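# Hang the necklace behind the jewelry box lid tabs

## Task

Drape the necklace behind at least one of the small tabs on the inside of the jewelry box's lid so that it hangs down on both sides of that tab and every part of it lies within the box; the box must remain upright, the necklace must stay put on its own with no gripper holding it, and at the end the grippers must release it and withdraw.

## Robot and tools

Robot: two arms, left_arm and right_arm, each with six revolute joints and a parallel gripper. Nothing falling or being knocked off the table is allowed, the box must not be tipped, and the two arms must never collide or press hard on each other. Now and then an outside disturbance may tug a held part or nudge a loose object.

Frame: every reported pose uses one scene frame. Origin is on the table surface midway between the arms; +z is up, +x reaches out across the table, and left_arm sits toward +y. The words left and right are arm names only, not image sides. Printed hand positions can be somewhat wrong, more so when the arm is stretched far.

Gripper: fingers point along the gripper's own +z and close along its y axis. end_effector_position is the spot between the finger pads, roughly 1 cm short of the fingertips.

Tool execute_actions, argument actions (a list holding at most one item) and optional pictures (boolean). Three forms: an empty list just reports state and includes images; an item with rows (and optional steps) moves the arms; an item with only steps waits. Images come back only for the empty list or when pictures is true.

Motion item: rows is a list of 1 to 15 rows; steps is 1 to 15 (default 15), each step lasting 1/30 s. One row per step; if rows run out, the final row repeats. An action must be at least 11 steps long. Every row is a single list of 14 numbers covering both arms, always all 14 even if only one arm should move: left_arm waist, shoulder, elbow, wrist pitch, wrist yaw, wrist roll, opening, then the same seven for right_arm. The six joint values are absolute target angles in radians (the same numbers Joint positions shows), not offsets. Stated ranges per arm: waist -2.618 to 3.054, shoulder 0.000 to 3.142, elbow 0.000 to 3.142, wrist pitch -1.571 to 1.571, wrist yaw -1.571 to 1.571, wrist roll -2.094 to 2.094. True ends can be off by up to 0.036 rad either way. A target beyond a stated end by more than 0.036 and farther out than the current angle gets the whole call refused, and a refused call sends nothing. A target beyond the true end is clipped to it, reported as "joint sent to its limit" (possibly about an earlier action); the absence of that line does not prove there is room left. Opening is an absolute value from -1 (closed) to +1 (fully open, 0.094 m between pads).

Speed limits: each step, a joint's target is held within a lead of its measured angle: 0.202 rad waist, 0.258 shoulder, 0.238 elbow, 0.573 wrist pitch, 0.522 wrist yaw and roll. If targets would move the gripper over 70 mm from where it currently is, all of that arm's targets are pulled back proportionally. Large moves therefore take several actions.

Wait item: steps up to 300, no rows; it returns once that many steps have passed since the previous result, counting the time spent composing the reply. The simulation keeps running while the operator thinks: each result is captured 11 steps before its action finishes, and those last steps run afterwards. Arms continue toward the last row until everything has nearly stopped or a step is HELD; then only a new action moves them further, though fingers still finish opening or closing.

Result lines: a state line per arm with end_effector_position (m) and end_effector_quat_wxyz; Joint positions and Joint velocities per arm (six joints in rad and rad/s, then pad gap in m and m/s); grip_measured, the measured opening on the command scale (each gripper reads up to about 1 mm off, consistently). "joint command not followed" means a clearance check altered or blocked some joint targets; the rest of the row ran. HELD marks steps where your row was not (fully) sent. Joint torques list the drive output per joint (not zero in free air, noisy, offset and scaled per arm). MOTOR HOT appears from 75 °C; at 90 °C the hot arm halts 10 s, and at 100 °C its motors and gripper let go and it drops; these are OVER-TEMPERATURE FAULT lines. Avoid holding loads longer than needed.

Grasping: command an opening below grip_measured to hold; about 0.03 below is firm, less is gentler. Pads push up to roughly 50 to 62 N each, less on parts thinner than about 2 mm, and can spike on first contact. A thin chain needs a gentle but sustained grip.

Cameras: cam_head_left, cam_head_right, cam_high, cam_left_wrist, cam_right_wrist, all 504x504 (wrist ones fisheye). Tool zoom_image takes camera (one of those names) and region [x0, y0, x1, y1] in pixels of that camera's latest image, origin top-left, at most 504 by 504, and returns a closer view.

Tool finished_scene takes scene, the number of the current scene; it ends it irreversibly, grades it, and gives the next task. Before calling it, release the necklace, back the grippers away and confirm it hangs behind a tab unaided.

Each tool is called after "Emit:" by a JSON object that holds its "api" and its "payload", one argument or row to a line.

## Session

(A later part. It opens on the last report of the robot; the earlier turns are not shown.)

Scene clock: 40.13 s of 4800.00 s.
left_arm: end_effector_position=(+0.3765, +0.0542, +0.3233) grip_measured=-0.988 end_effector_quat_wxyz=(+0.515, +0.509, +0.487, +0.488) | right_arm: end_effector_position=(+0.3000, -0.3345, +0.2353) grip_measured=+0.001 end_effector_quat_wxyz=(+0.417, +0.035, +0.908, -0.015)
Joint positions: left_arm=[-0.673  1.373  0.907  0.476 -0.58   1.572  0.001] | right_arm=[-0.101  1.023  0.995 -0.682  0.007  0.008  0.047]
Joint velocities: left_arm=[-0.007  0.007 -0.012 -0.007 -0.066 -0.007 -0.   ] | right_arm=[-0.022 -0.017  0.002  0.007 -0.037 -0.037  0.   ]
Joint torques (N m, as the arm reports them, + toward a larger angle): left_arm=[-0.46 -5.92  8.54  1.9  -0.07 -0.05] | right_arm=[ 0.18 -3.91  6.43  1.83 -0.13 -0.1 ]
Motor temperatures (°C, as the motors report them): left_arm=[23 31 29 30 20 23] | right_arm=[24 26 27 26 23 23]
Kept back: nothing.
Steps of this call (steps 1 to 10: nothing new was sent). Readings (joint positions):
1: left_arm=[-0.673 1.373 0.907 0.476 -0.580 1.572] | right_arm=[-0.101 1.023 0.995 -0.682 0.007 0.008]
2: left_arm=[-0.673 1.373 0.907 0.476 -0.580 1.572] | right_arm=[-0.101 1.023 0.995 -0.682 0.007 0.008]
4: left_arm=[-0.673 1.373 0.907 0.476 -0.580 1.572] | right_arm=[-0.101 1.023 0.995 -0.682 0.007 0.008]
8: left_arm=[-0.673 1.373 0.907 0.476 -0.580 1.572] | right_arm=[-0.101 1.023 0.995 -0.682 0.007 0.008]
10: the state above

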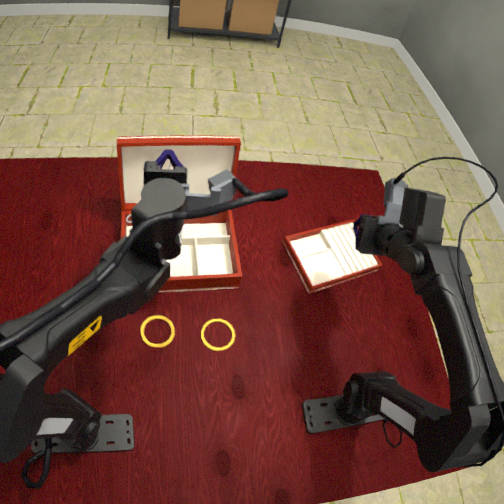

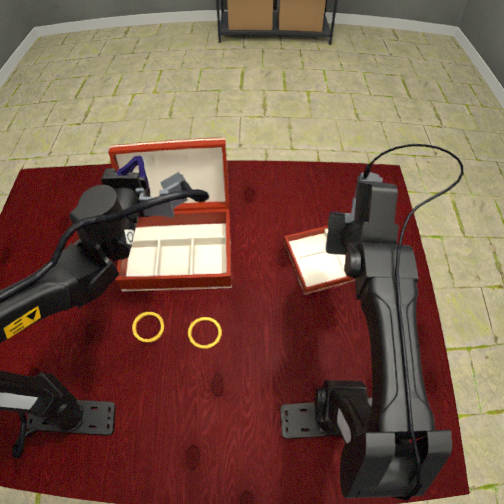

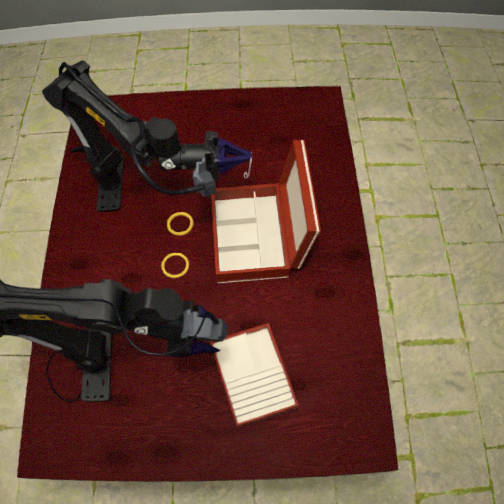

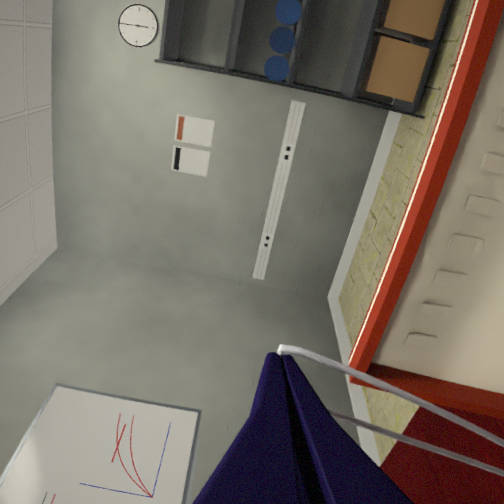

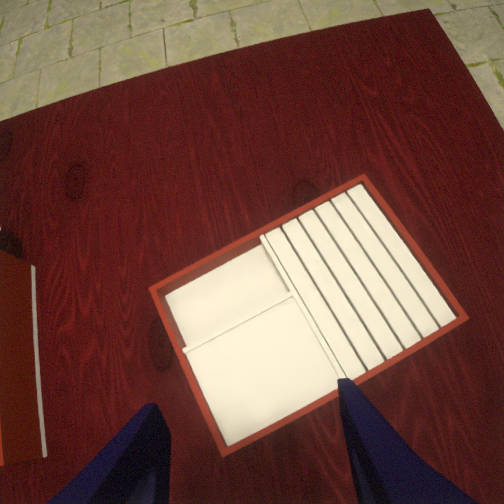

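Emit:
{"api": "execute_actions", "payload": {
  "actions": [
    {"steps":300}
  ]
}}

Emit:
{"api": "execute_actions", "payload": {
  "actions": [
    {"rows":[[-0.67,1.39,0.9,0.49,-0.57,1.571,-1,-0.1,1.0,1.0,-0.7,0,0,0],[-0.665,1.42,0.9,0.52,-0.565,1.571,-1,-0.1,1.0,1.0,-0.7,0,0,0],[-0.66,1.45,0.9,0.55,-0.56,1.571,-1,-0.1,1.0,1.0,-0.7,0,0,0],[-0.655,1.48,0.9,0.58,-0.55,1.571,-1,-0.1,1.0,1.0,-0.7,0,0,0],[-0.65,1.51,0.9,0.61,-0.54,1.571,-1,-0.1,1.0,1.0,-0.7,0,0,0],[-0.645,1.54,0.9,0.64,-0.535,1.571,-1,-0.1,1.0,1.0,-0.7,0,0,0],[-0.64,1.57,0.9,0.67,-0.53,1.571,-1,-0.1,1.0,1.0,-0.7,0,0,0],[-0.635,1.60,0.9,0.70,-0.52,1.571,-1,-0.1,1.0,1.0,-0.7,0,0,0],[-0.63,1.63,0.9,0.73,-0.51,1.571,-1,-0.1,1.0,1.0,-0.7,0,0,0],[-0.63,1.65,0.9,0.75,-0.51,1.571,-1,-0.1,1.0,1.0,-0.7,0,0,0],[-0.63,1.67,0.9,0.77,-0.51,1.571,-1,-0.1,1.0,1.0,-0.7,0,0,0]],"steps":15}
  ]
}}

Emit:
{"api": "execute_actions", "payload": {
  "actions": [
    {"steps":45}
  ],
  "pictures": true
}}

Scene clock: 50.13 s of 4800.00 s.
left_arm: end_effector_position=(+0.3765, +0.0542, +0.3233) grip_measured=-0.988 end_effector_quat_wxyz=(+0.515, +0.509, +0.487, +0.488) | right_arm: end_effector_position=(+0.3000, -0.3345, +0.2353) grip_measured=+0.001 end_effector_quat_wxyz=(+0.417, +0.035, +0.908, -0.015)
Joint positions: left_arm=[-0.673  1.373  0.907  0.476 -0.58   1.572  0.001] | right_arm=[-0.101  1.023  0.995 -0.682  0.007  0.008  0.047]
Joint velocities: left_arm=[ 0.002  0.007  0.002 -0.022 -0.007 -0.051 -0.001] | right_arm=[-0.012 -0.017  0.017  0.037 -0.007  0.007  0.001]
Joint torques (N m, as the arm reports them, + toward a larger angle): left_arm=[-0.47 -5.94  8.54  1.91 -0.07 -0.05] | right_arm=[ 0.2  -3.95  6.5   1.81 -0.07 -0.11]
Motor temperatures (°C, as the motors report them): left_arm=[23 31 29 31 20 23] | right_arm=[24 26 28 26 23 23]
Kept back: nothing.
Steps of this call (steps 1 to 300: nothing new was sent). Readings (joint positions):
1: left_arm=[-0.673 1.373 0.907 0.476 -0.580 1.572] | right_arm=[-0.101 1.023 0.995 -0.682 0.007 0.008]
2: left_arm=[-0.673 1.373 0.907 0.476 -0.580 1.572] | right_arm=[-0.101 1.023 0.995 -0.682 0.007 0.008]
4: left_arm=[-0.673 1.373 0.907 0.476 -0.580 1.572] | right_arm=[-0.101 1.023 0.995 -0.682 0.007 0.008]
8: left_arm=[-0.673 1.373 0.907 0.476 -0.580 1.572] | right_arm=[-0.101 1.023 0.995 -0.682 0.007 0.008]
300: the state above

Scene clock: 50.27 s of 4800.00 s.
left_arm: end_effector_position=(+0.3815, +0.0506, +0.3205) grip_measured=-0.988 end_effector_quat_wxyz=(+0.521, +0.504, +0.485, +0.489) | right_arm: end_effector_position=(+0.3000, -0.3345, +0.2353) grip_measured=+0.001 end_effector_quat_wxyz=(+0.417, +0.035, +0.908, -0.015)
Joint positions: left_arm=[-0.672  1.403  0.907  0.52  -0.577  1.572  0.001] | right_arm=[-0.101  1.023  0.995 -0.682  0.007  0.008  0.047]
Joint velocities: left_arm=[ 0.027  0.559  0.012  0.711  0.095  0.022 -0.001] | right_arm=[-0.002 -0.012 -0.007 -0.007 -0.007 -0.022 -0.001]
Joint torques (N m, as the arm reports them, + toward a larger angle): left_arm=[ 1.24 -1.95  8.56  1.67  0.16 -0.04] | right_arm=[ 0.16 -3.82  6.54  1.81 -0.07 -0.1 ]
Motor temperatures (°C, as the motors report them): left_arm=[23 31 29 31 20 23] | right_arm=[24 26 28 26 23 23]
Steps of this call (steps 1 to 4: the first 4 steps of this action). Readings (joint positions):
1: left_arm=[-0.673 1.373 0.907 0.476 -0.580 1.572] | right_arm=[-0.101 1.023 0.995 -0.682 0.007 0.008]
2: left_arm=[-0.673 1.377 0.907 0.482 -0.580 1.572] | right_arm=[-0.101 1.023 0.995 -0.682 0.007 0.008]
4: the state above

Scene clock: 51.77 s of 4800.00 s.
left_arm: end_effector_position=(+0.4252, +0.0288, +0.2500) grip_measured=-0.988 end_effector_quat_wxyz=(+0.513, +0.523, +0.482, +0.481) | right_arm: end_effector_position=(+0.3000, -0.3345, +0.2353) grip_measured=+0.001 end_effector_quat_wxyz=(+0.417, +0.035, +0.908, -0.015)
Joint positions: left_arm=[-0.638  1.681  0.907  0.761 -0.52   1.573  0.001] | right_arm=[-0.101  1.023  0.995 -0.682  0.007  0.008  0.047]
Joint velocities: left_arm=[ 0.002  0.002  0.002 -0.022 -0.022 -0.051  0.001] | right_arm=[ 0.007 -0.002 -0.002 -0.037 -0.037 -0.037  0.   ]
Joint torques (N m, as the arm reports them, + toward a larger angle): left_arm=[ 0.68 -8.    7.81  2.15  0.16 -0.05] | right_arm=[ 0.03 -3.72  6.45  1.81 -0.15 -0.08]
Motor temperatures (°C, as the motors report them): left_arm=[23 31 29 31 20 23] | right_arm=[24 26 28 26 23 23]
Kept back: nothing.
Steps of this call (steps 1 to 11: the last 11 steps of your previous action; steps 12 to 45: the robot went on to your last target). Readings (joint positions):
1: left_arm=[-0.670 1.426 0.907 0.544 -0.572 1.572] | right_arm=[-0.101 1.023 0.995 -0.682 0.007 0.008]
2: left_arm=[-0.667 1.455 0.907 0.567 -0.567 1.572] | right_arm=[-0.101 1.023 0.995 -0.682 0.007 0.008]
4: left_arm=[-0.657 1.523 0.907 0.611 -0.555 1.572] | right_arm=[-0.101 1.023 0.995 -0.682 0.007 0.008]
8: left_arm=[-0.639 1.650 0.907 0.681 -0.534 1.572] | right_arm=[-0.101 1.023 0.995 -0.682 0.007 0.008]
45: the state above
All arms were judged still, so your last target was given up. Only a new action makes them travel on or press farther. Fingers that are still opening or closing keep moving.

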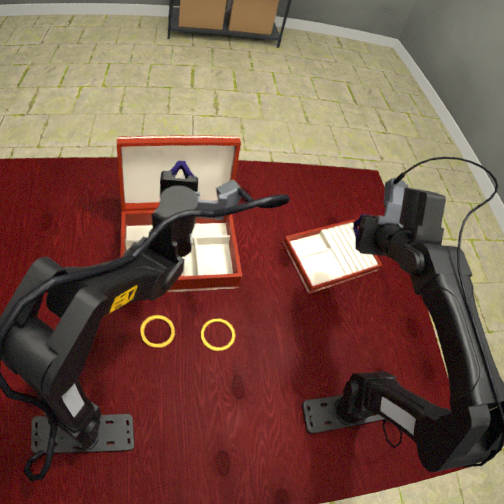

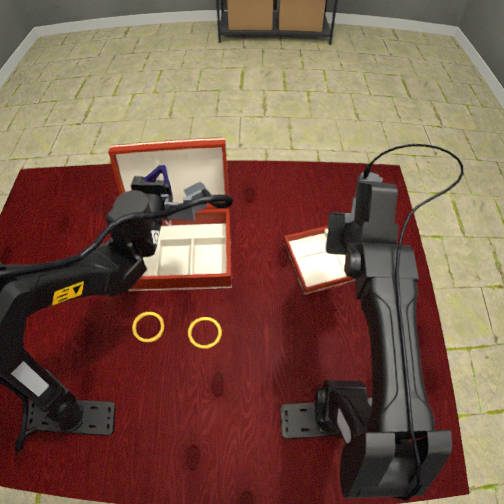

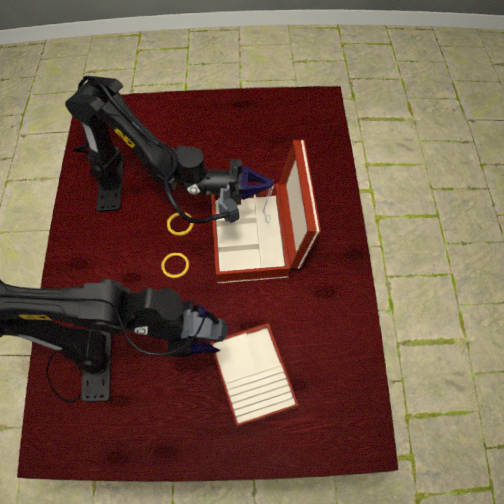

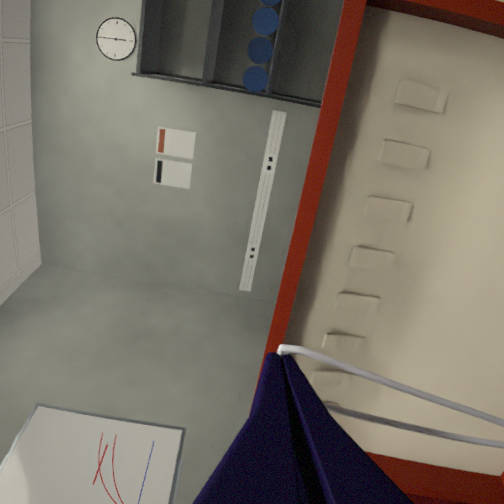

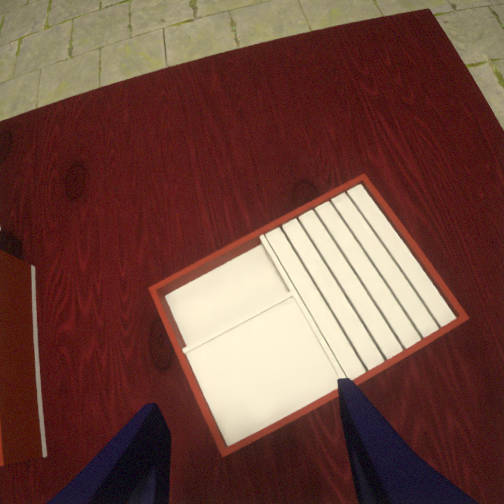

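Emit:
{"api": "execute_actions", "payload": {
  "actions": [
    {"rows":[[-0.63,1.69,0.89,0.79,-0.51,1.571,-1,-0.1,1.0,1.0,-0.7,0,0,0],[-0.625,1.71,0.88,0.81,-0.50,1.571,-1,-0.1,1.0,1.0,-0.7,0,0,0],[-0.62,1.73,0.875,0.83,-0.495,1.571,-1,-0.1,1.0,1.0,-0.7,0,0,0],[-0.615,1.75,0.87,0.86,-0.49,1.571,-1,-0.1,1.0,1.0,-0.7,0,0,0],[-0.61,1.76,0.865,0.88,-0.485,1.571,-1,-0.1,1.0,1.0,-0.7,0,0,0],[-0.605,1.777,0.86,0.90,-0.476,1.571,-1,-0.1,1.0,1.0,-0.7,0,0,0]],"steps":13}
  ]
}}

Emit:
{"api": "execute_actions", "payload": {
  "actions": [
    {"steps":20}
  ],
  "pictures": true
}}

Scene clock: 52.67 s of 4800.00 s.
left_arm: end_effector_position=(+0.4255, +0.0284, +0.2509) grip_measured=-0.988 end_effector_quat_wxyz=(+0.516, +0.521, +0.481, +0.481) | right_arm: end_effector_position=(+0.3000, -0.3345, +0.2353) grip_measured=+0.001 end_effector_quat_wxyz=(+0.417, +0.035, +0.908, -0.015)
Joint positions: left_arm=[-0.638  1.683  0.907  0.769 -0.519  1.573  0.001] | right_arm=[-0.101  1.023  0.995 -0.682  0.007  0.008  0.047]
Joint velocities: left_arm=[ 0.007  0.071  0.017  0.315  0.095 -0.066 -0.   ] | right_arm=[-0.002 -0.012  0.012  0.022  0.037  0.007  0.   ]
Joint torques (N m, as the arm reports them, + toward a larger angle): left_arm=[ 1.04 -5.52  6.13  2.08  0.2  -0.03] | right_arm=[ 0.2  -3.88  6.48  1.84 -0.1  -0.1 ]
Motor temperatures (°C, as the motors report them): left_arm=[23 31 29 31 20 23] | right_arm=[24 26 28 26 23 23]
Steps of this call (steps 1 to 25: nothing new was sent; steps 26 to 27: the first 2 steps of this action). Readings (joint positions):
26: left_arm=[-0.638 1.681 0.907 0.763 -0.520 1.573] | right_arm=[-0.101 1.023 0.995 -0.682 0.007 0.008]
27: the state above

Scene clock: 53.33 s of 4800.00 s.
left_arm: end_effector_position=(+0.4348, +0.0314, +0.2187) grip_measured=-0.988 end_effector_quat_wxyz=(+0.515, +0.525, +0.480, +0.478) | right_arm: end_effector_position=(+0.3000, -0.3345, +0.2353) grip_measured=+0.001 end_effector_quat_wxyz=(+0.417, +0.035, +0.908, -0.015)
Joint positions: left_arm=[-0.613  1.774  0.871  0.889 -0.487  1.573  0.001] | right_arm=[-0.101  1.023  0.995 -0.682  0.007  0.008  0.047]
Joint velocities: left_arm=[ 0.002 -0.017  0.002 -0.022 -0.037 -0.007 -0.   ] | right_arm=[ 0.007  0.002 -0.007  0.022  0.037  0.007 -0.   ]
Joint torques (N m, as the arm reports them, + toward a larger angle): left_arm=[ 0.62 -7.45  7.04  2.17  0.17 -0.05] | right_arm=[ 0.18 -3.96  6.55  1.79 -0.12 -0.07]
Motor temperatures (°C, as the motors report them): left_arm=[23 31 29 31 20 23] | right_arm=[24 26 28 26 23 23]
Kept back: nothing.
Steps of this call (steps 1 to 11: the last 11 steps of your previous action; steps 12 to 20: the robot went on to your last target). Readings (joint positions):
1: left_arm=[-0.638 1.688 0.907 0.782 -0.516 1.573] | right_arm=[-0.101 1.023 0.995 -0.682 0.007 0.008]
2: left_arm=[-0.636 1.697 0.907 0.799 -0.513 1.573] | right_arm=[-0.101 1.023 0.995 -0.682 0.007 0.008]
4: left_arm=[-0.628 1.724 0.903 0.838 -0.504 1.573] | right_arm=[-0.101 1.023 0.995 -0.682 0.007 0.008]
8: left_arm=[-0.614 1.767 0.879 0.864 -0.494 1.573] | right_arm=[-0.101 1.023 0.995 -0.682 0.007 0.008]
20: the state above

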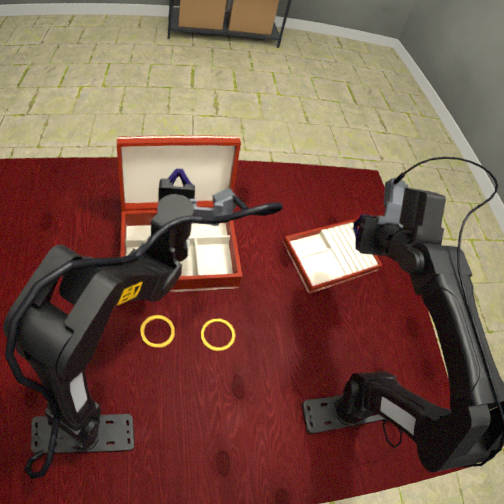

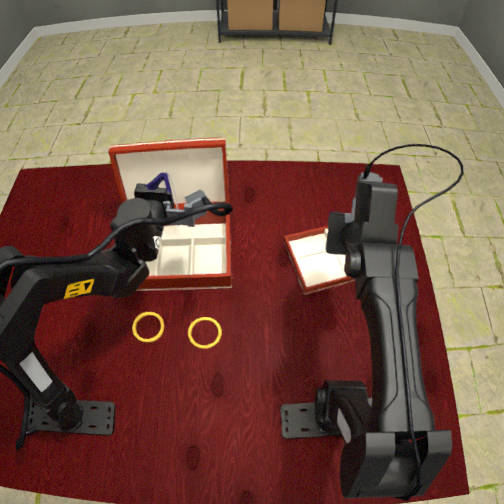

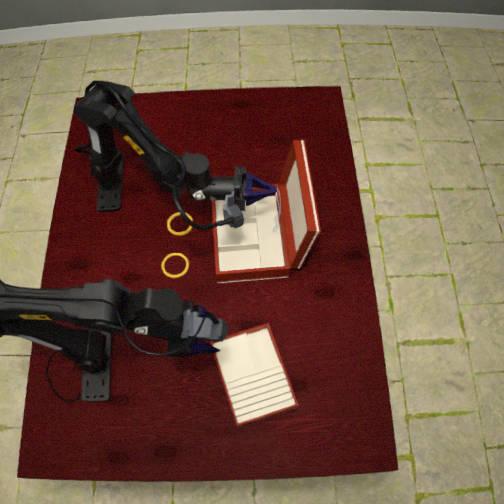

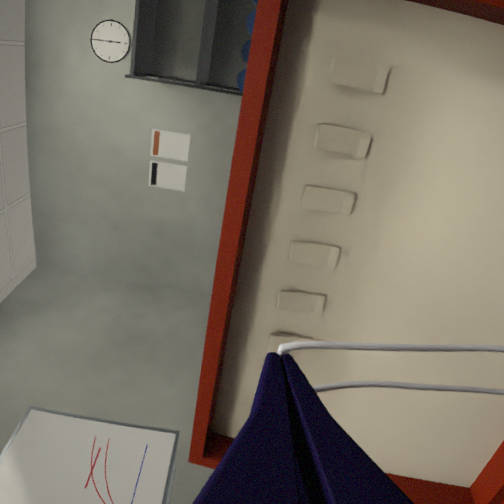

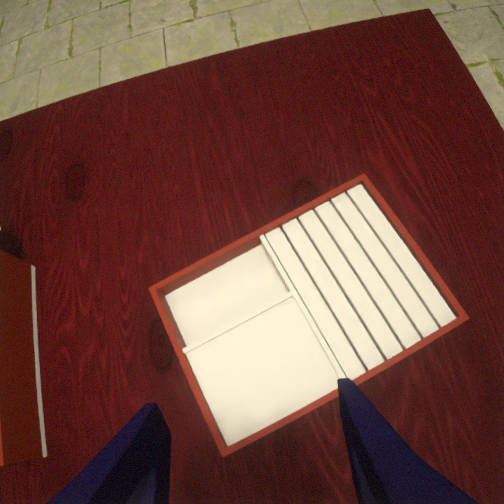

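Emit:
{"api": "execute_actions", "payload": {
  "actions": [
    {"rows":[[-0.60,1.79,0.93,0.88,-0.475,1.571,-1,-0.1,1.0,1.0,-0.7,0,0,0],[-0.595,1.80,0.95,0.87,-0.47,1.571,-1,-0.1,1.0,1.0,-0.7,0,0,0],[-0.59,1.81,0.97,0.86,-0.465,1.571,-1,-0.1,1.0,1.0,-0.7,0,0,0],[-0.58,1.82,0.99,0.85,-0.455,1.571,-1,-0.1,1.0,1.0,-0.7,0,0,0],[-0.575,1.83,1.01,0.84,-0.45,1.571,-1,-0.1,1.0,1.0,-0.7,0,0,0],[-0.565,1.84,1.025,0.83,-0.44,1.571,-1,-0.1,1.0,1.0,-0.7,0,0,0],[-0.56,1.85,1.04,0.82,-0.435,1.571,-1,-0.1,1.0,1.0,-0.7,0,0,0],[-0.55,1.86,1.055,0.81,-0.425,1.571,-1,-0.1,1.0,1.0,-0.7,0,0,0],[-0.545,1.865,1.065,0.80,-0.42,1.571,-1,-0.1,1.0,1.0,-0.7,0,0,0]],"steps":13}
  ]
}}

Emit:
{"api": "execute_actions", "payload": {
  "actions": [
    {"steps":20}
  ],
  "pictures": true
}}

Scene clock: 56.47 s of 4800.00 s.
left_arm: end_effector_position=(+0.4369, +0.0303, +0.2218) grip_measured=-0.988 end_effector_quat_wxyz=(+0.517, +0.523, +0.479, +0.479) | right_arm: end_effector_position=(+0.3000, -0.3345, +0.2353) grip_measured=+0.001 end_effector_quat_wxyz=(+0.417, +0.035, +0.908, -0.015)
Joint positions: left_arm=[-0.612  1.777  0.884  0.886 -0.486  1.573  0.001] | right_arm=[-0.101  1.023  0.995 -0.682  0.007  0.008  0.047]
Joint velocities: left_arm=[ 0.007  0.125  0.374 -0.11  -0.11  -0.081 -0.   ] | right_arm=[ 0.017 -0.017 -0.017  0.037 -0.007  0.007 -0.   ]
Joint torques (N m, as the arm reports them, + toward a larger angle): left_arm=[ 1.16 -6.59 11.89  2.07  0.17 -0.06] | right_arm=[ 0.2  -3.88  6.46  1.78 -0.1  -0.12]
Motor temperatures (°C, as the motors report them): left_arm=[23 32 29 32 20 23] | right_arm=[24 26 28 26 23 23]
Steps of this call (steps 1 to 15: the robot went on to your last target; steps 16 to 92: nothing new was sent; steps 93 to 94: the first 2 steps of this action). Readings (joint positions):
93: left_arm=[-0.613 1.774 0.875 0.889 -0.486 1.573] | right_arm=[-0.101 1.023 0.995 -0.682 0.007 0.008]
94: the state above

Scene clock: 57.13 s of 4800.00 s.
left_arm: end_effector_position=(+0.4751, +0.0359, +0.2379) grip_measured=-0.988 end_effector_quat_wxyz=(+0.520, +0.515, +0.480, +0.483) | right_arm: end_effector_position=(+0.3000, -0.3345, +0.2353) grip_measured=+0.001 end_effector_quat_wxyz=(+0.417, +0.035, +0.908, -0.015)
Joint positions: left_arm=[-0.549  1.851  1.04   0.819 -0.432  1.573  0.001] | right_arm=[-0.101  1.023  0.995 -0.682  0.007  0.008  0.047]
Joint velocities: left_arm=[ 0.012 -0.007  0.002 -0.081 -0.037  0.007 -0.   ] | right_arm=[-0.012  0.002 -0.007 -0.007 -0.007  0.022 -0.   ]
Joint torques (N m, as the arm reports them, + toward a larger angle): left_arm=[ 0.33 -7.62 10.5   1.95  0.14 -0.05] | right_arm=[ 0.27 -3.85  6.55  1.8  -0.08 -0.1 ]
Motor temperatures (°C, as the motors report them): left_arm=[23 32 29 32 20 23] | right_arm=[24 26 28 26 23 23]
Kept back: nothing.
Steps of this call (steps 1 to 11: the last 11 steps of your previous action; steps 12 to 20: the robot went on to your last target). Readings (joint positions):
1: left_arm=[-0.610 1.784 0.900 0.882 -0.484 1.573] | right_arm=[-0.101 1.023 0.995 -0.682 0.007 0.008]
2: left_arm=[-0.607 1.792 0.920 0.878 -0.480 1.573] | right_arm=[-0.101 1.023 0.995 -0.682 0.007 0.008]
4: left_arm=[-0.595 1.809 0.964 0.870 -0.470 1.573] | right_arm=[-0.101 1.023 0.995 -0.682 0.007 0.008]
8: left_arm=[-0.563 1.840 1.031 0.850 -0.448 1.573] | right_arm=[-0.101 1.023 0.995 -0.682 0.007 0.008]
20: the state above

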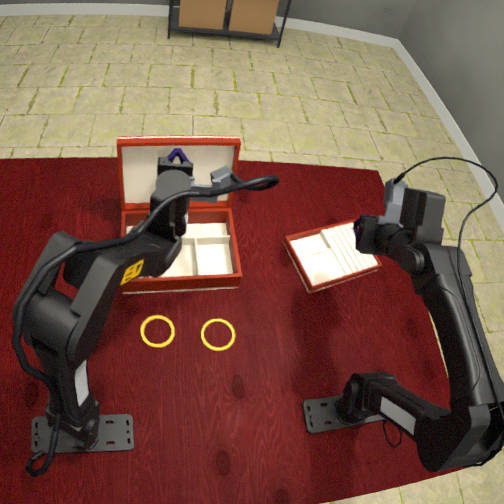

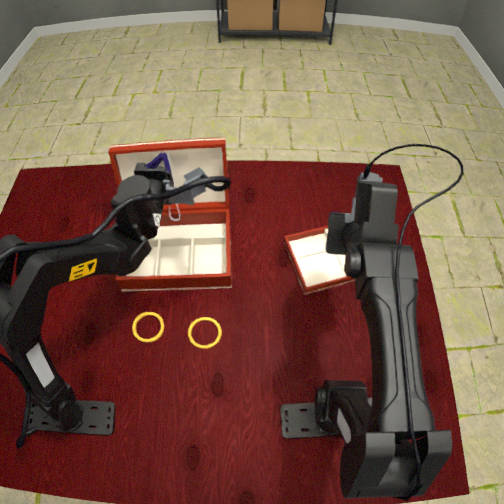

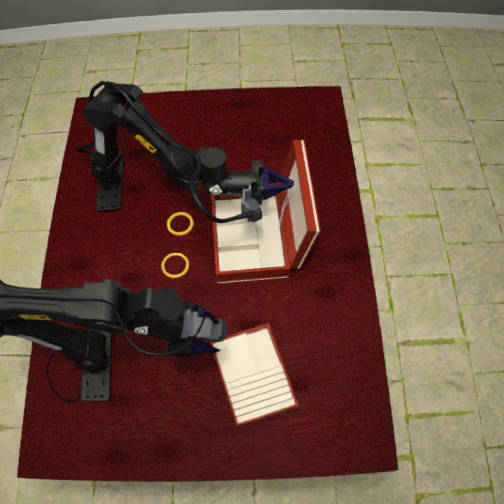

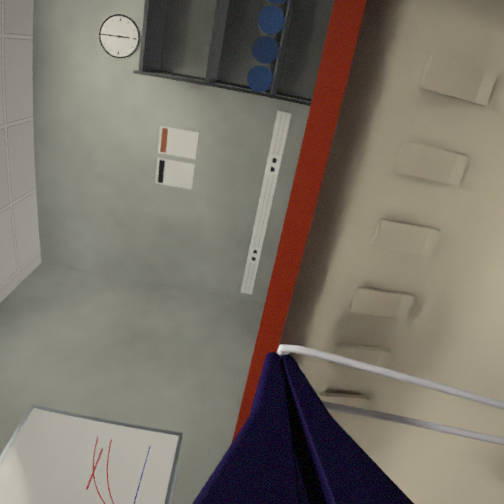

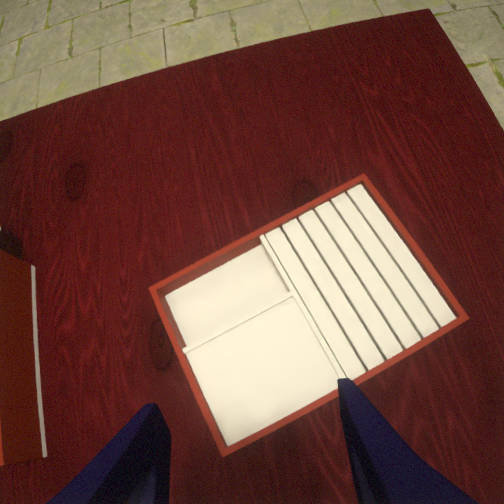

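Emit:
{"api": "execute_actions", "payload": {
  "actions": [
    {"rows":[[-0.55,1.86,0.995,0.815,-0.43,1.571,-1,-0.1,1.0,1.0,-0.7,0,0,0]],"steps":12}
  ]
}}

Emit:
{"api": "execute_actions", "payload": {
  "actions": [
    {"steps":15}
  ],
  "pictures": true
}}

Scene clock: 57.77 s of 4800.00 s.
left_arm: end_effector_position=(+0.4748, +0.0357, +0.2366) grip_measured=-0.988 end_effector_quat_wxyz=(+0.520, +0.517, +0.480, +0.482) | right_arm: end_effector_position=(+0.3000, -0.3345, +0.2353) grip_measured=+0.001 end_effector_quat_wxyz=(+0.417, +0.035, +0.908, -0.015)
Joint positions: left_arm=[-0.549  1.851  1.037  0.819 -0.43   1.573  0.001] | right_arm=[-0.101  1.023  0.995 -0.682  0.007  0.008  0.047]
Joint velocities: left_arm=[-0.007 -0.002 -0.11   0.051 -0.007  0.037 -0.   ] | right_arm=[-0.007 -0.002  0.002 -0.022  0.066 -0.022 -0.001]
Joint torques (N m, as the arm reports them, + toward a larger angle): left_arm=[-0.08 -7.99  5.39  1.94  0.04 -0.06] | right_arm=[ 0.09 -3.83  6.53  1.84 -0.13 -0.1 ]
Motor temperatures (°C, as the motors report them): left_arm=[23 32 29 32 20 23] | right_arm=[24 26 28 26 23 23]
Steps of this call (steps 1 to 15: the robot went on to your last target; steps 16 to 18: nothing new was sent; step 19: the first step of this action). Readings (joint positions):
19: the state above

Scene clock: 58.27 s of 4800.00 s.
left_arm: end_effector_position=(+0.4716, +0.0374, +0.2260) grip_measured=-0.988 end_effector_quat_wxyz=(+0.512, +0.525, +0.483, +0.480) | right_arm: end_effector_position=(+0.3000, -0.3345, +0.2353) grip_measured=+0.001 end_effector_quat_wxyz=(+0.417, +0.035, +0.908, -0.015)
Joint positions: left_arm=[-0.549  1.851  1.012  0.821 -0.43   1.573  0.001] | right_arm=[-0.101  1.023  0.995 -0.682  0.007  0.008  0.047]
Joint velocities: left_arm=[-0.012  0.002 -0.007  0.007  0.022  0.007 -0.   ] | right_arm=[-0.002  0.002 -0.002 -0.022 -0.007 -0.081 -0.001]
Joint torques (N m, as the arm reports them, + toward a larger angle): left_arm=[-0.05 -7.89  6.76  2.05  0.03 -0.06] | right_arm=[ 0.12 -3.85  6.55  1.83 -0.08 -0.1 ]
Motor temperatures (°C, as the motors report them): left_arm=[23 32 29 32 20 23] | right_arm=[24 26 28 26 23 23]
Kept back: nothing.
Steps of this call (steps 1 to 11: the last 11 steps of your previous action; steps 12 to 15: the robot went on to your last target). Readings (joint positions):
1: left_arm=[-0.549 1.851 1.033 0.821 -0.430 1.573] | right_arm=[-0.101 1.023 0.995 -0.682 0.007 0.008]
2: left_arm=[-0.549 1.851 1.027 0.822 -0.430 1.573] | right_arm=[-0.101 1.023 0.995 -0.682 0.007 0.008]
4: left_arm=[-0.549 1.851 1.016 0.822 -0.430 1.573] | right_arm=[-0.101 1.023 0.995 -0.682 0.007 0.008]
8: left_arm=[-0.549 1.851 1.012 0.821 -0.430 1.573] | right_arm=[-0.101 1.023 0.995 -0.682 0.007 0.008]
15: the state above

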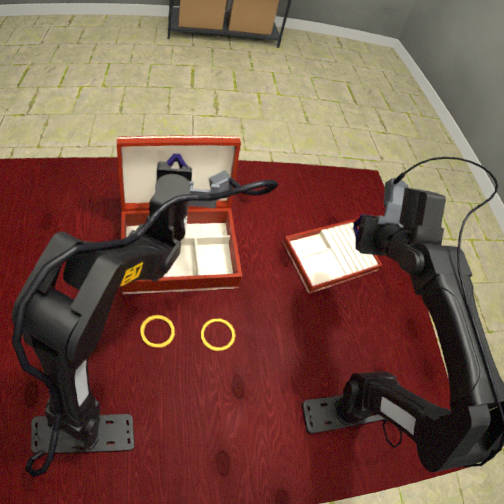

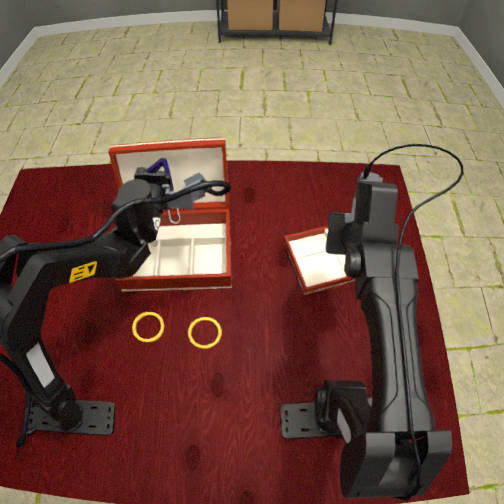

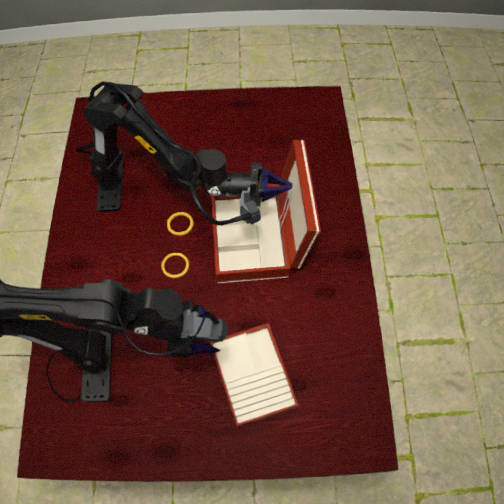

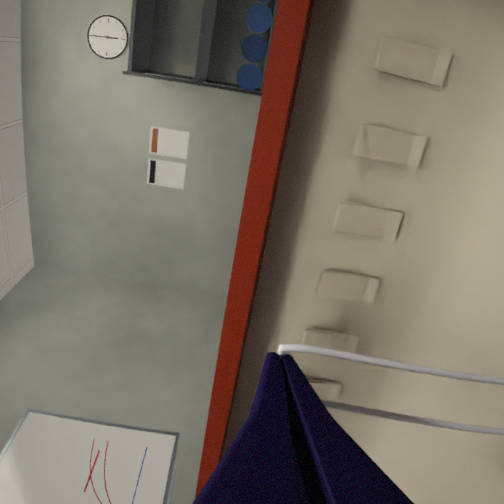

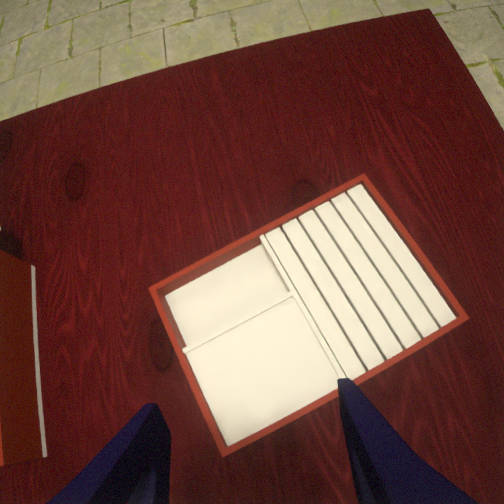

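Emit:
{"api": "execute_actions", "payload": {
  "actions": [
    {"rows":[[-0.54,1.875,1.045,0.81,-0.42,1.571,-1,-0.1,1.0,1.0,-0.7,0,0,0],[-0.54,1.883,1.055,0.805,-0.415,1.571,-1,-0.1,1.0,1.0,-0.7,0,0,0],[-0.535,1.891,1.067,0.80,-0.41,1.571,-1,-0.1,1.0,1.0,-0.7,0,0,0],[-0.53,1.90,1.079,0.795,-0.405,1.571,-1,-0.1,1.0,1.0,-0.7,0,0,0],[-0.527,1.908,1.091,0.79,-0.40,1.571,-1,-0.1,1.0,1.0,-0.7,0,0,0],[-0.523,1.916,1.103,0.785,-0.397,1.571,-1,-0.1,1.0,1.0,-0.7,0,0,0],[-0.52,1.925,1.115,0.78,-0.395,1.571,-1,-0.1,1.0,1.0,-0.7,0,0,0]],"steps":12}
  ]
}}

Emit:
{"api": "execute_actions", "payload": {
  "actions": [
    {"steps":15}
  ],
  "pictures": true
}}

Scene clock: 59.10 s of 4800.00 s.
left_arm: end_effector_position=(+0.4716, +0.0374, +0.2260) grip_measured=-0.988 end_effector_quat_wxyz=(+0.512, +0.525, +0.483, +0.480) | right_arm: end_effector_position=(+0.3000, -0.3345, +0.2353) grip_measured=+0.001 end_effector_quat_wxyz=(+0.417, +0.035, +0.908, -0.015)
Joint positions: left_arm=[-0.549  1.851  1.012  0.821 -0.43   1.573  0.001] | right_arm=[-0.101  1.023  0.995 -0.682  0.007  0.008  0.047]
Joint velocities: left_arm=[ 0.007 -0.002 -0.012 -0.007  0.007 -0.022  0.001] | right_arm=[-0.002 -0.002  0.007  0.007 -0.007  0.066 -0.001]
Joint torques (N m, as the arm reports them, + toward a larger angle): left_arm=[ 0.62 -6.78 11.13  2.    0.15 -0.05] | right_arm=[-0.05 -3.86  6.42  1.83 -0.11 -0.07]
Motor temperatures (°C, as the motors report them): left_arm=[23 32 29 32 20 23] | right_arm=[24 26 28 26 23 23]
Steps of this call (steps 1 to 15: the robot went on to your last target; steps 16 to 24: nothing new was sent; step 25: the first step of this action). Readings (joint positions):
25: the state above

Scene clock: 59.60 s of 4800.00 s.
left_arm: end_effector_position=(+0.4902, +0.0360, +0.2216) grip_measured=-0.988 end_effector_quat_wxyz=(+0.509, +0.528, +0.483, +0.478) | right_arm: end_effector_position=(+0.3000, -0.3345, +0.2353) grip_measured=+0.001 end_effector_quat_wxyz=(+0.417, +0.035, +0.908, -0.015)
Joint positions: left_arm=[-0.528  1.911  1.085  0.799 -0.407  1.573  0.001] | right_arm=[-0.101  1.023  0.995 -0.682  0.007  0.008  0.047]
Joint velocities: left_arm=[-0.012 -0.007 -0.002 -0.022 -0.037  0.037  0.   ] | right_arm=[-0.002  0.002  0.007  0.007  0.007 -0.051  0.   ]
Joint torques (N m, as the arm reports them, + toward a larger angle): left_arm=[ 0.65 -8.13 10.81  1.93  0.17 -0.04] | right_arm=[ 0.23 -3.78  6.44  1.77 -0.09 -0.09]
Motor temperatures (°C, as the motors report them): left_arm=[23 32 29 32 20 23] | right_arm=[24 26 28 26 23 23]
Kept back: nothing.
Steps of this call (steps 1 to 11: the last 11 steps of your previous action; steps 12 to 15: the robot went on to your last target). Readings (joint positions):
1: left_arm=[-0.549 1.853 1.013 0.821 -0.430 1.573] | right_arm=[-0.101 1.023 0.995 -0.682 0.007 0.008]
2: left_arm=[-0.549 1.858 1.020 0.821 -0.429 1.573] | right_arm=[-0.101 1.023 0.995 -0.682 0.007 0.008]
4: left_arm=[-0.547 1.875 1.041 0.819 -0.423 1.573] | right_arm=[-0.101 1.023 0.995 -0.682 0.007 0.008]
8: left_arm=[-0.534 1.908 1.082 0.808 -0.412 1.573] | right_arm=[-0.101 1.023 0.995 -0.682 0.007 0.008]
15: the state above

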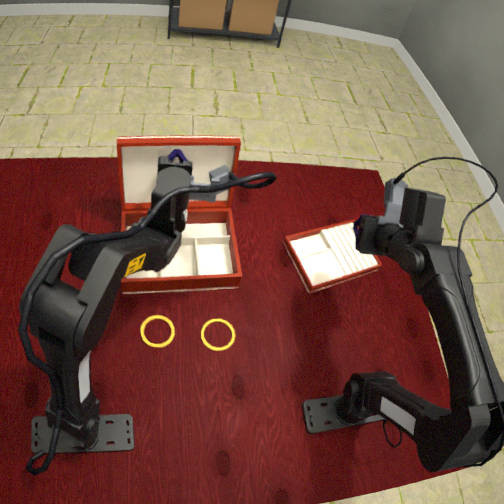

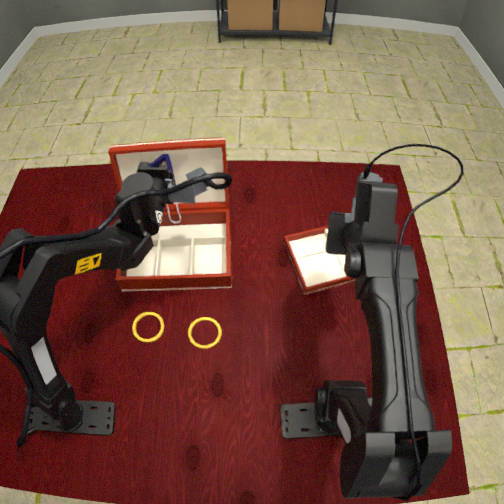

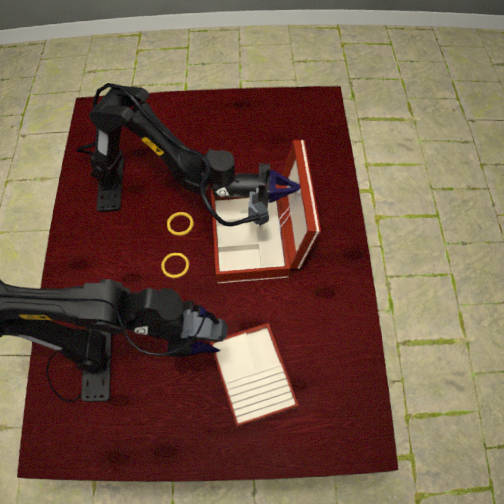

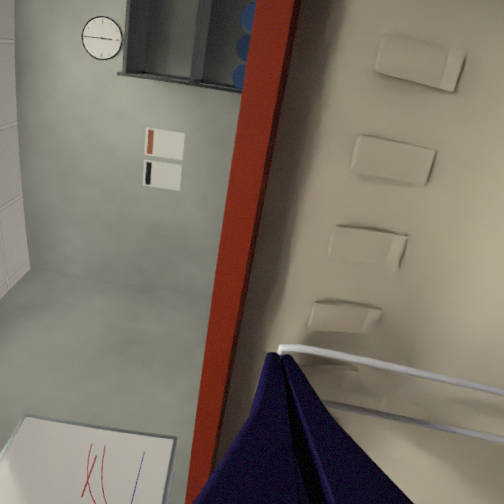

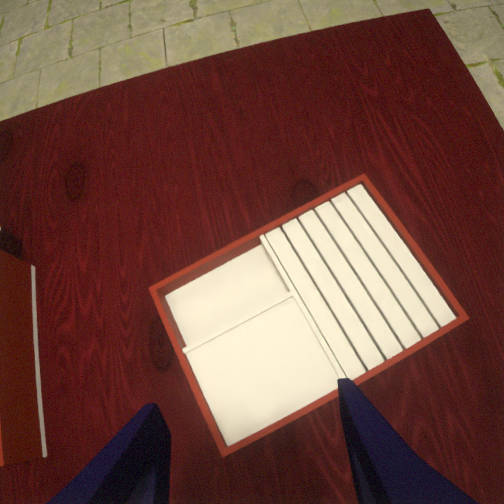

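Emit:
{"api": "execute_actions", "payload": {
  "actions": [
    {"rows":[[-0.515,1.935,1.135,0.775,-0.39,1.571,-1,-0.1,1.0,1.0,-0.7,0,0,0],[-0.512,1.945,1.15,0.77,-0.387,1.571,-1,-0.1,1.0,1.0,-0.7,0,0,0],[-0.508,1.953,1.165,0.765,-0.383,1.571,-1,-0.1,1.0,1.0,-0.7,0,0,0]],"steps":12}
  ]
}}

Emit:
{"api": "execute_actions", "payload": {
  "actions": [
    {"steps":15}
  ],
  "pictures": true
}}

Scene clock: 60.57 s of 4800.00 s.
left_arm: end_effector_position=(+0.4905, +0.0354, +0.2216) grip_measured=-0.988 end_effector_quat_wxyz=(+0.509, +0.529, +0.483, +0.477) | right_arm: end_effector_position=(+0.3000, -0.3345, +0.2353) grip_measured=+0.001 end_effector_quat_wxyz=(+0.417, +0.035, +0.908, -0.015)
Joint positions: left_arm=[-0.528  1.912  1.087  0.797 -0.405  1.573  0.001] | right_arm=[-0.101  1.023  0.995 -0.682  0.007  0.008  0.047]
Joint velocities: left_arm=[-0.007  0.051  0.139 -0.139 -0.037 -0.022 -0.001] | right_arm=[-0.012  0.012  0.002  0.051 -0.022  0.007  0.   ]
Joint torques (N m, as the arm reports them, + toward a larger angle): left_arm=[ 0.96 -7.72 11.7   2.08  0.18 -0.05] | right_arm=[ 0.07 -3.97  6.62  1.78 -0.09 -0.11]
Motor temperatures (°C, as the motors report them): left_arm=[23 33 30 32 20 23] | right_arm=[24 26 28 26 23 23]
Steps of this call (steps 1 to 15: the robot went on to your last target; steps 16 to 28: nothing new was sent; step 29: the first step of this action). Readings (joint positions):
29: the state above

Scene clock: 61.07 s of 4800.00 s.
left_arm: end_effector_position=(+0.5010, +0.0346, +0.2270) grip_measured=-0.988 end_effector_quat_wxyz=(+0.513, +0.525, +0.481, +0.478) | right_arm: end_effector_position=(+0.3000, -0.3345, +0.2353) grip_measured=+0.001 end_effector_quat_wxyz=(+0.417, +0.035, +0.908, -0.015)
Joint positions: left_arm=[-0.517  1.938  1.137  0.784 -0.394  1.573  0.001] | right_arm=[-0.101  1.023  0.995 -0.682  0.007  0.008  0.047]
Joint velocities: left_arm=[-0.002 -0.007 -0.017 -0.007 -0.081 -0.037 -0.001] | right_arm=[ 0.012 -0.002  0.012 -0.022  0.022  0.022  0.001]
Joint torques (N m, as the arm reports them, + toward a larger angle): left_arm=[ 0.78 -8.27 10.85  1.95  0.16 -0.04] | right_arm=[-0.02 -3.82  6.62  1.8  -0.12 -0.12]
Motor temperatures (°C, as the motors report them): left_arm=[23 33 30 32 20 23] | right_arm=[24 26 28 26 23 23]
Kept back: nothing.
Steps of this call (steps 1 to 11: the last 11 steps of your previous action; steps 12 to 15: the robot went on to your last target). Readings (joint positions):
1: left_arm=[-0.528 1.916 1.095 0.794 -0.404 1.573] | right_arm=[-0.101 1.023 0.995 -0.682 0.007 0.008]
2: left_arm=[-0.527 1.923 1.108 0.791 -0.402 1.573] | right_arm=[-0.101 1.023 0.995 -0.682 0.007 0.008]
4: left_arm=[-0.523 1.935 1.130 0.789 -0.397 1.573] | right_arm=[-0.101 1.023 0.995 -0.682 0.007 0.008]
8: left_arm=[-0.518 1.938 1.137 0.788 -0.395 1.573] | right_arm=[-0.101 1.023 0.995 -0.682 0.007 0.008]
15: the state above

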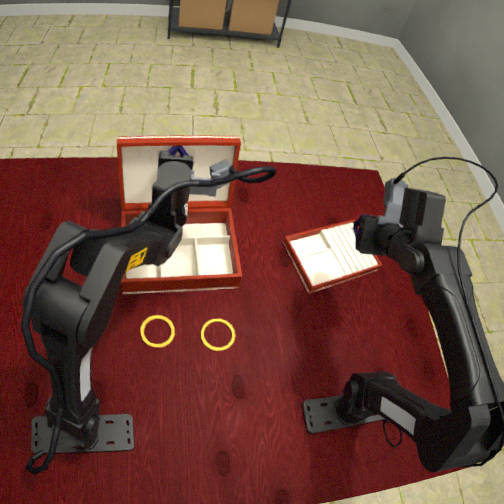

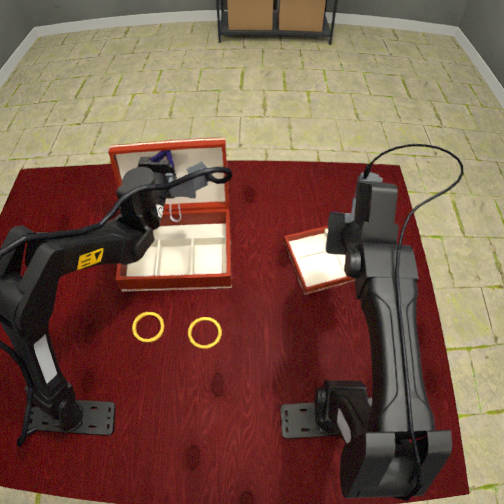

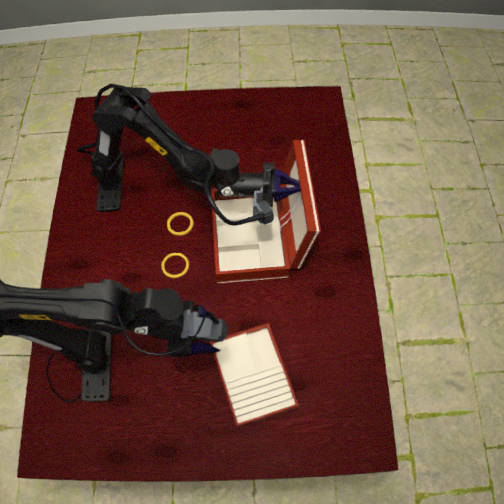

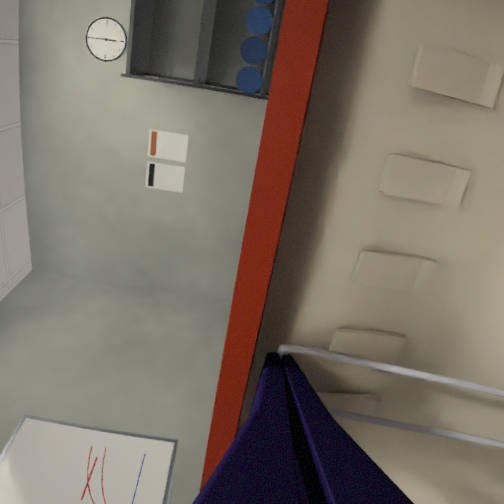

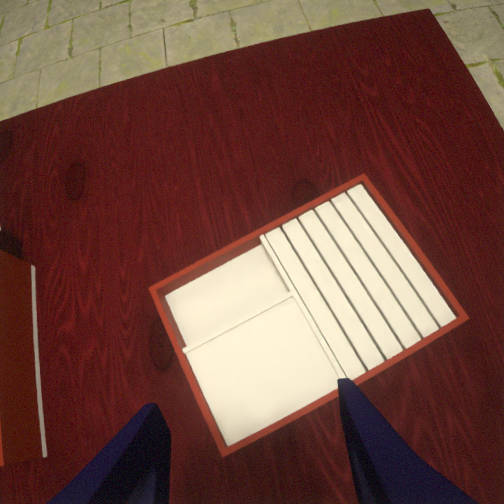

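Emit:
{"api": "execute_actions", "payload": {
  "actions": [
    {"rows":[[-0.495,1.96,1.17,0.77,-0.383,1.571,-1,-0.1,1.0,1.0,-0.7,0,0,0],[-0.49,1.97,1.18,0.768,-0.38,1.571,-1,-0.1,1.0,1.0,-0.7,0,0,0],[-0.488,1.98,1.193,0.765,-0.377,1.571,-1,-0.1,1.0,1.0,-0.7,0,0,0],[-0.487,1.99,1.206,0.762,-0.374,1.571,-1,-0.1,1.0,1.0,-0.7,0,0,0],[-0.487,1.998,1.22,0.76,-0.372,1.571,-1,-0.1,1.0,1.0,-0.7,0,0,0]],"steps":12}
  ]
}}

Emit:
{"api": "execute_actions", "payload": {
  "actions": [
    {"steps":15}
  ],
  "pictures": true
}}

Scene clock: 62.37 s of 4800.00 s.
left_arm: end_effector_position=(+0.5011, +0.0348, +0.2268) grip_measured=-0.988 end_effector_quat_wxyz=(+0.513, +0.526, +0.481, +0.478) | right_arm: end_effector_position=(+0.3000, -0.3345, +0.2353) grip_measured=+0.001 end_effector_quat_wxyz=(+0.417, +0.035, +0.908, -0.015)
Joint positions: left_arm=[-0.517  1.938  1.137  0.784 -0.392  1.573  0.001] | right_arm=[-0.101  1.023  0.995 -0.682  0.007  0.008  0.047]
Joint velocities: left_arm=[ 0.007 -0.022  0.007 -0.051 -0.007 -0.037 -0.   ] | right_arm=[ 0.007 -0.002  0.007 -0.022 -0.007 -0.081 -0.001]
Joint torques (N m, as the arm reports them, + toward a larger angle): left_arm=[ 1.57 -7.72 11.25  1.98  0.07 -0.04] | right_arm=[-0.08 -3.85  6.28  1.84 -0.14 -0.07]
Motor temperatures (°C, as the motors report them): left_arm=[23 33 30 32 20 23] | right_arm=[24 26 28 26 23 23]
Steps of this call (steps 1 to 15: the robot went on to your last target; steps 16 to 38: nothing new was sent; step 39: the first step of this action). Readings (joint positions):
39: the state above

Scene clock: 62.87 s of 4800.00 s.
left_arm: end_effector_position=(+0.5154, +0.0378, +0.2248) grip_measured=-0.988 end_effector_quat_wxyz=(+0.512, +0.522, +0.483, +0.481) | right_arm: end_effector_position=(+0.3000, -0.3345, +0.2353) grip_measured=+0.001 end_effector_quat_wxyz=(+0.417, +0.035, +0.908, -0.015)
Joint positions: left_arm=[-0.498  1.983  1.189  0.78  -0.383  1.573  0.001] | right_arm=[-0.101  1.023  0.995 -0.682  0.007  0.008  0.047]
Joint velocities: left_arm=[-0.007 -0.007 -0.007 -0.007 -0.051 -0.007 -0.001] | right_arm=[-0.007  0.012  0.012  0.007 -0.007  0.022 -0.001]
Joint torques (N m, as the arm reports them, + toward a larger angle): left_arm=[ 0.82 -8.74 11.04  1.94  0.17 -0.05] | right_arm=[ 0.07 -3.85  6.48  1.85 -0.12 -0.13]
Motor temperatures (°C, as the motors report them): left_arm=[23 33 30 32 20 23] | right_arm=[24 26 28 26 23 23]
Kept back: nothing.
Steps of this call (steps 1 to 11: the last 11 steps of your previous action; steps 12 to 15: the robot went on to your last target). Readings (joint positions):
1: left_arm=[-0.515 1.940 1.139 0.784 -0.391 1.573] | right_arm=[-0.101 1.023 0.995 -0.682 0.007 0.008]
2: left_arm=[-0.511 1.945 1.145 0.784 -0.390 1.573] | right_arm=[-0.101 1.023 0.995 -0.682 0.007 0.008]
4: left_arm=[-0.504 1.962 1.168 0.783 -0.387 1.573] | right_arm=[-0.101 1.023 0.995 -0.682 0.007 0.008]
8: left_arm=[-0.498 1.983 1.189 0.781 -0.384 1.573] | right_arm=[-0.101 1.023 0.995 -0.682 0.007 0.008]
15: the state above

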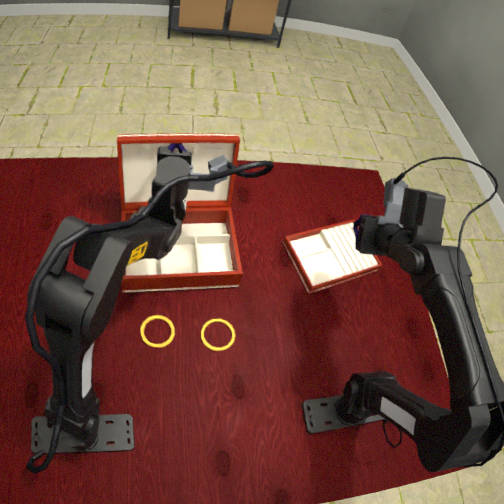

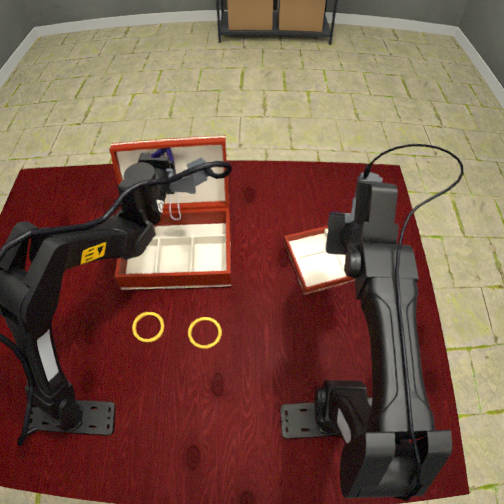

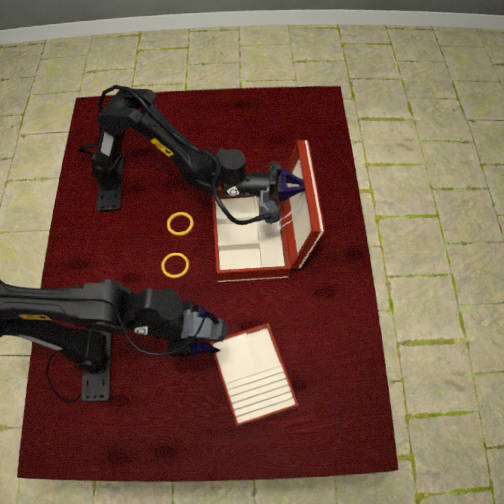

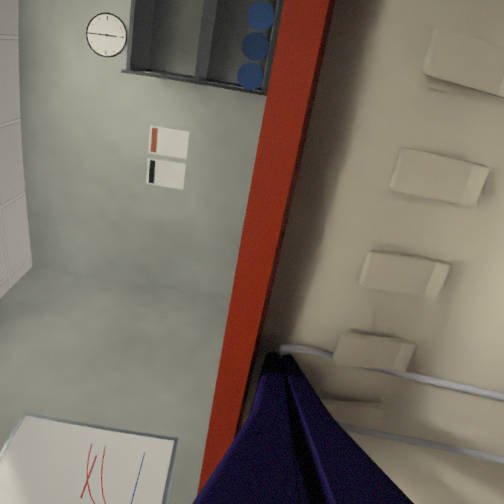

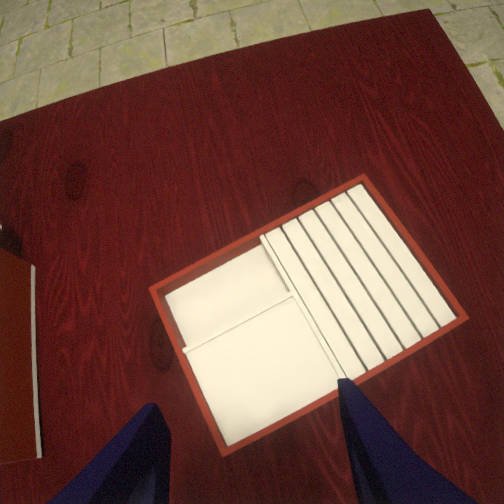

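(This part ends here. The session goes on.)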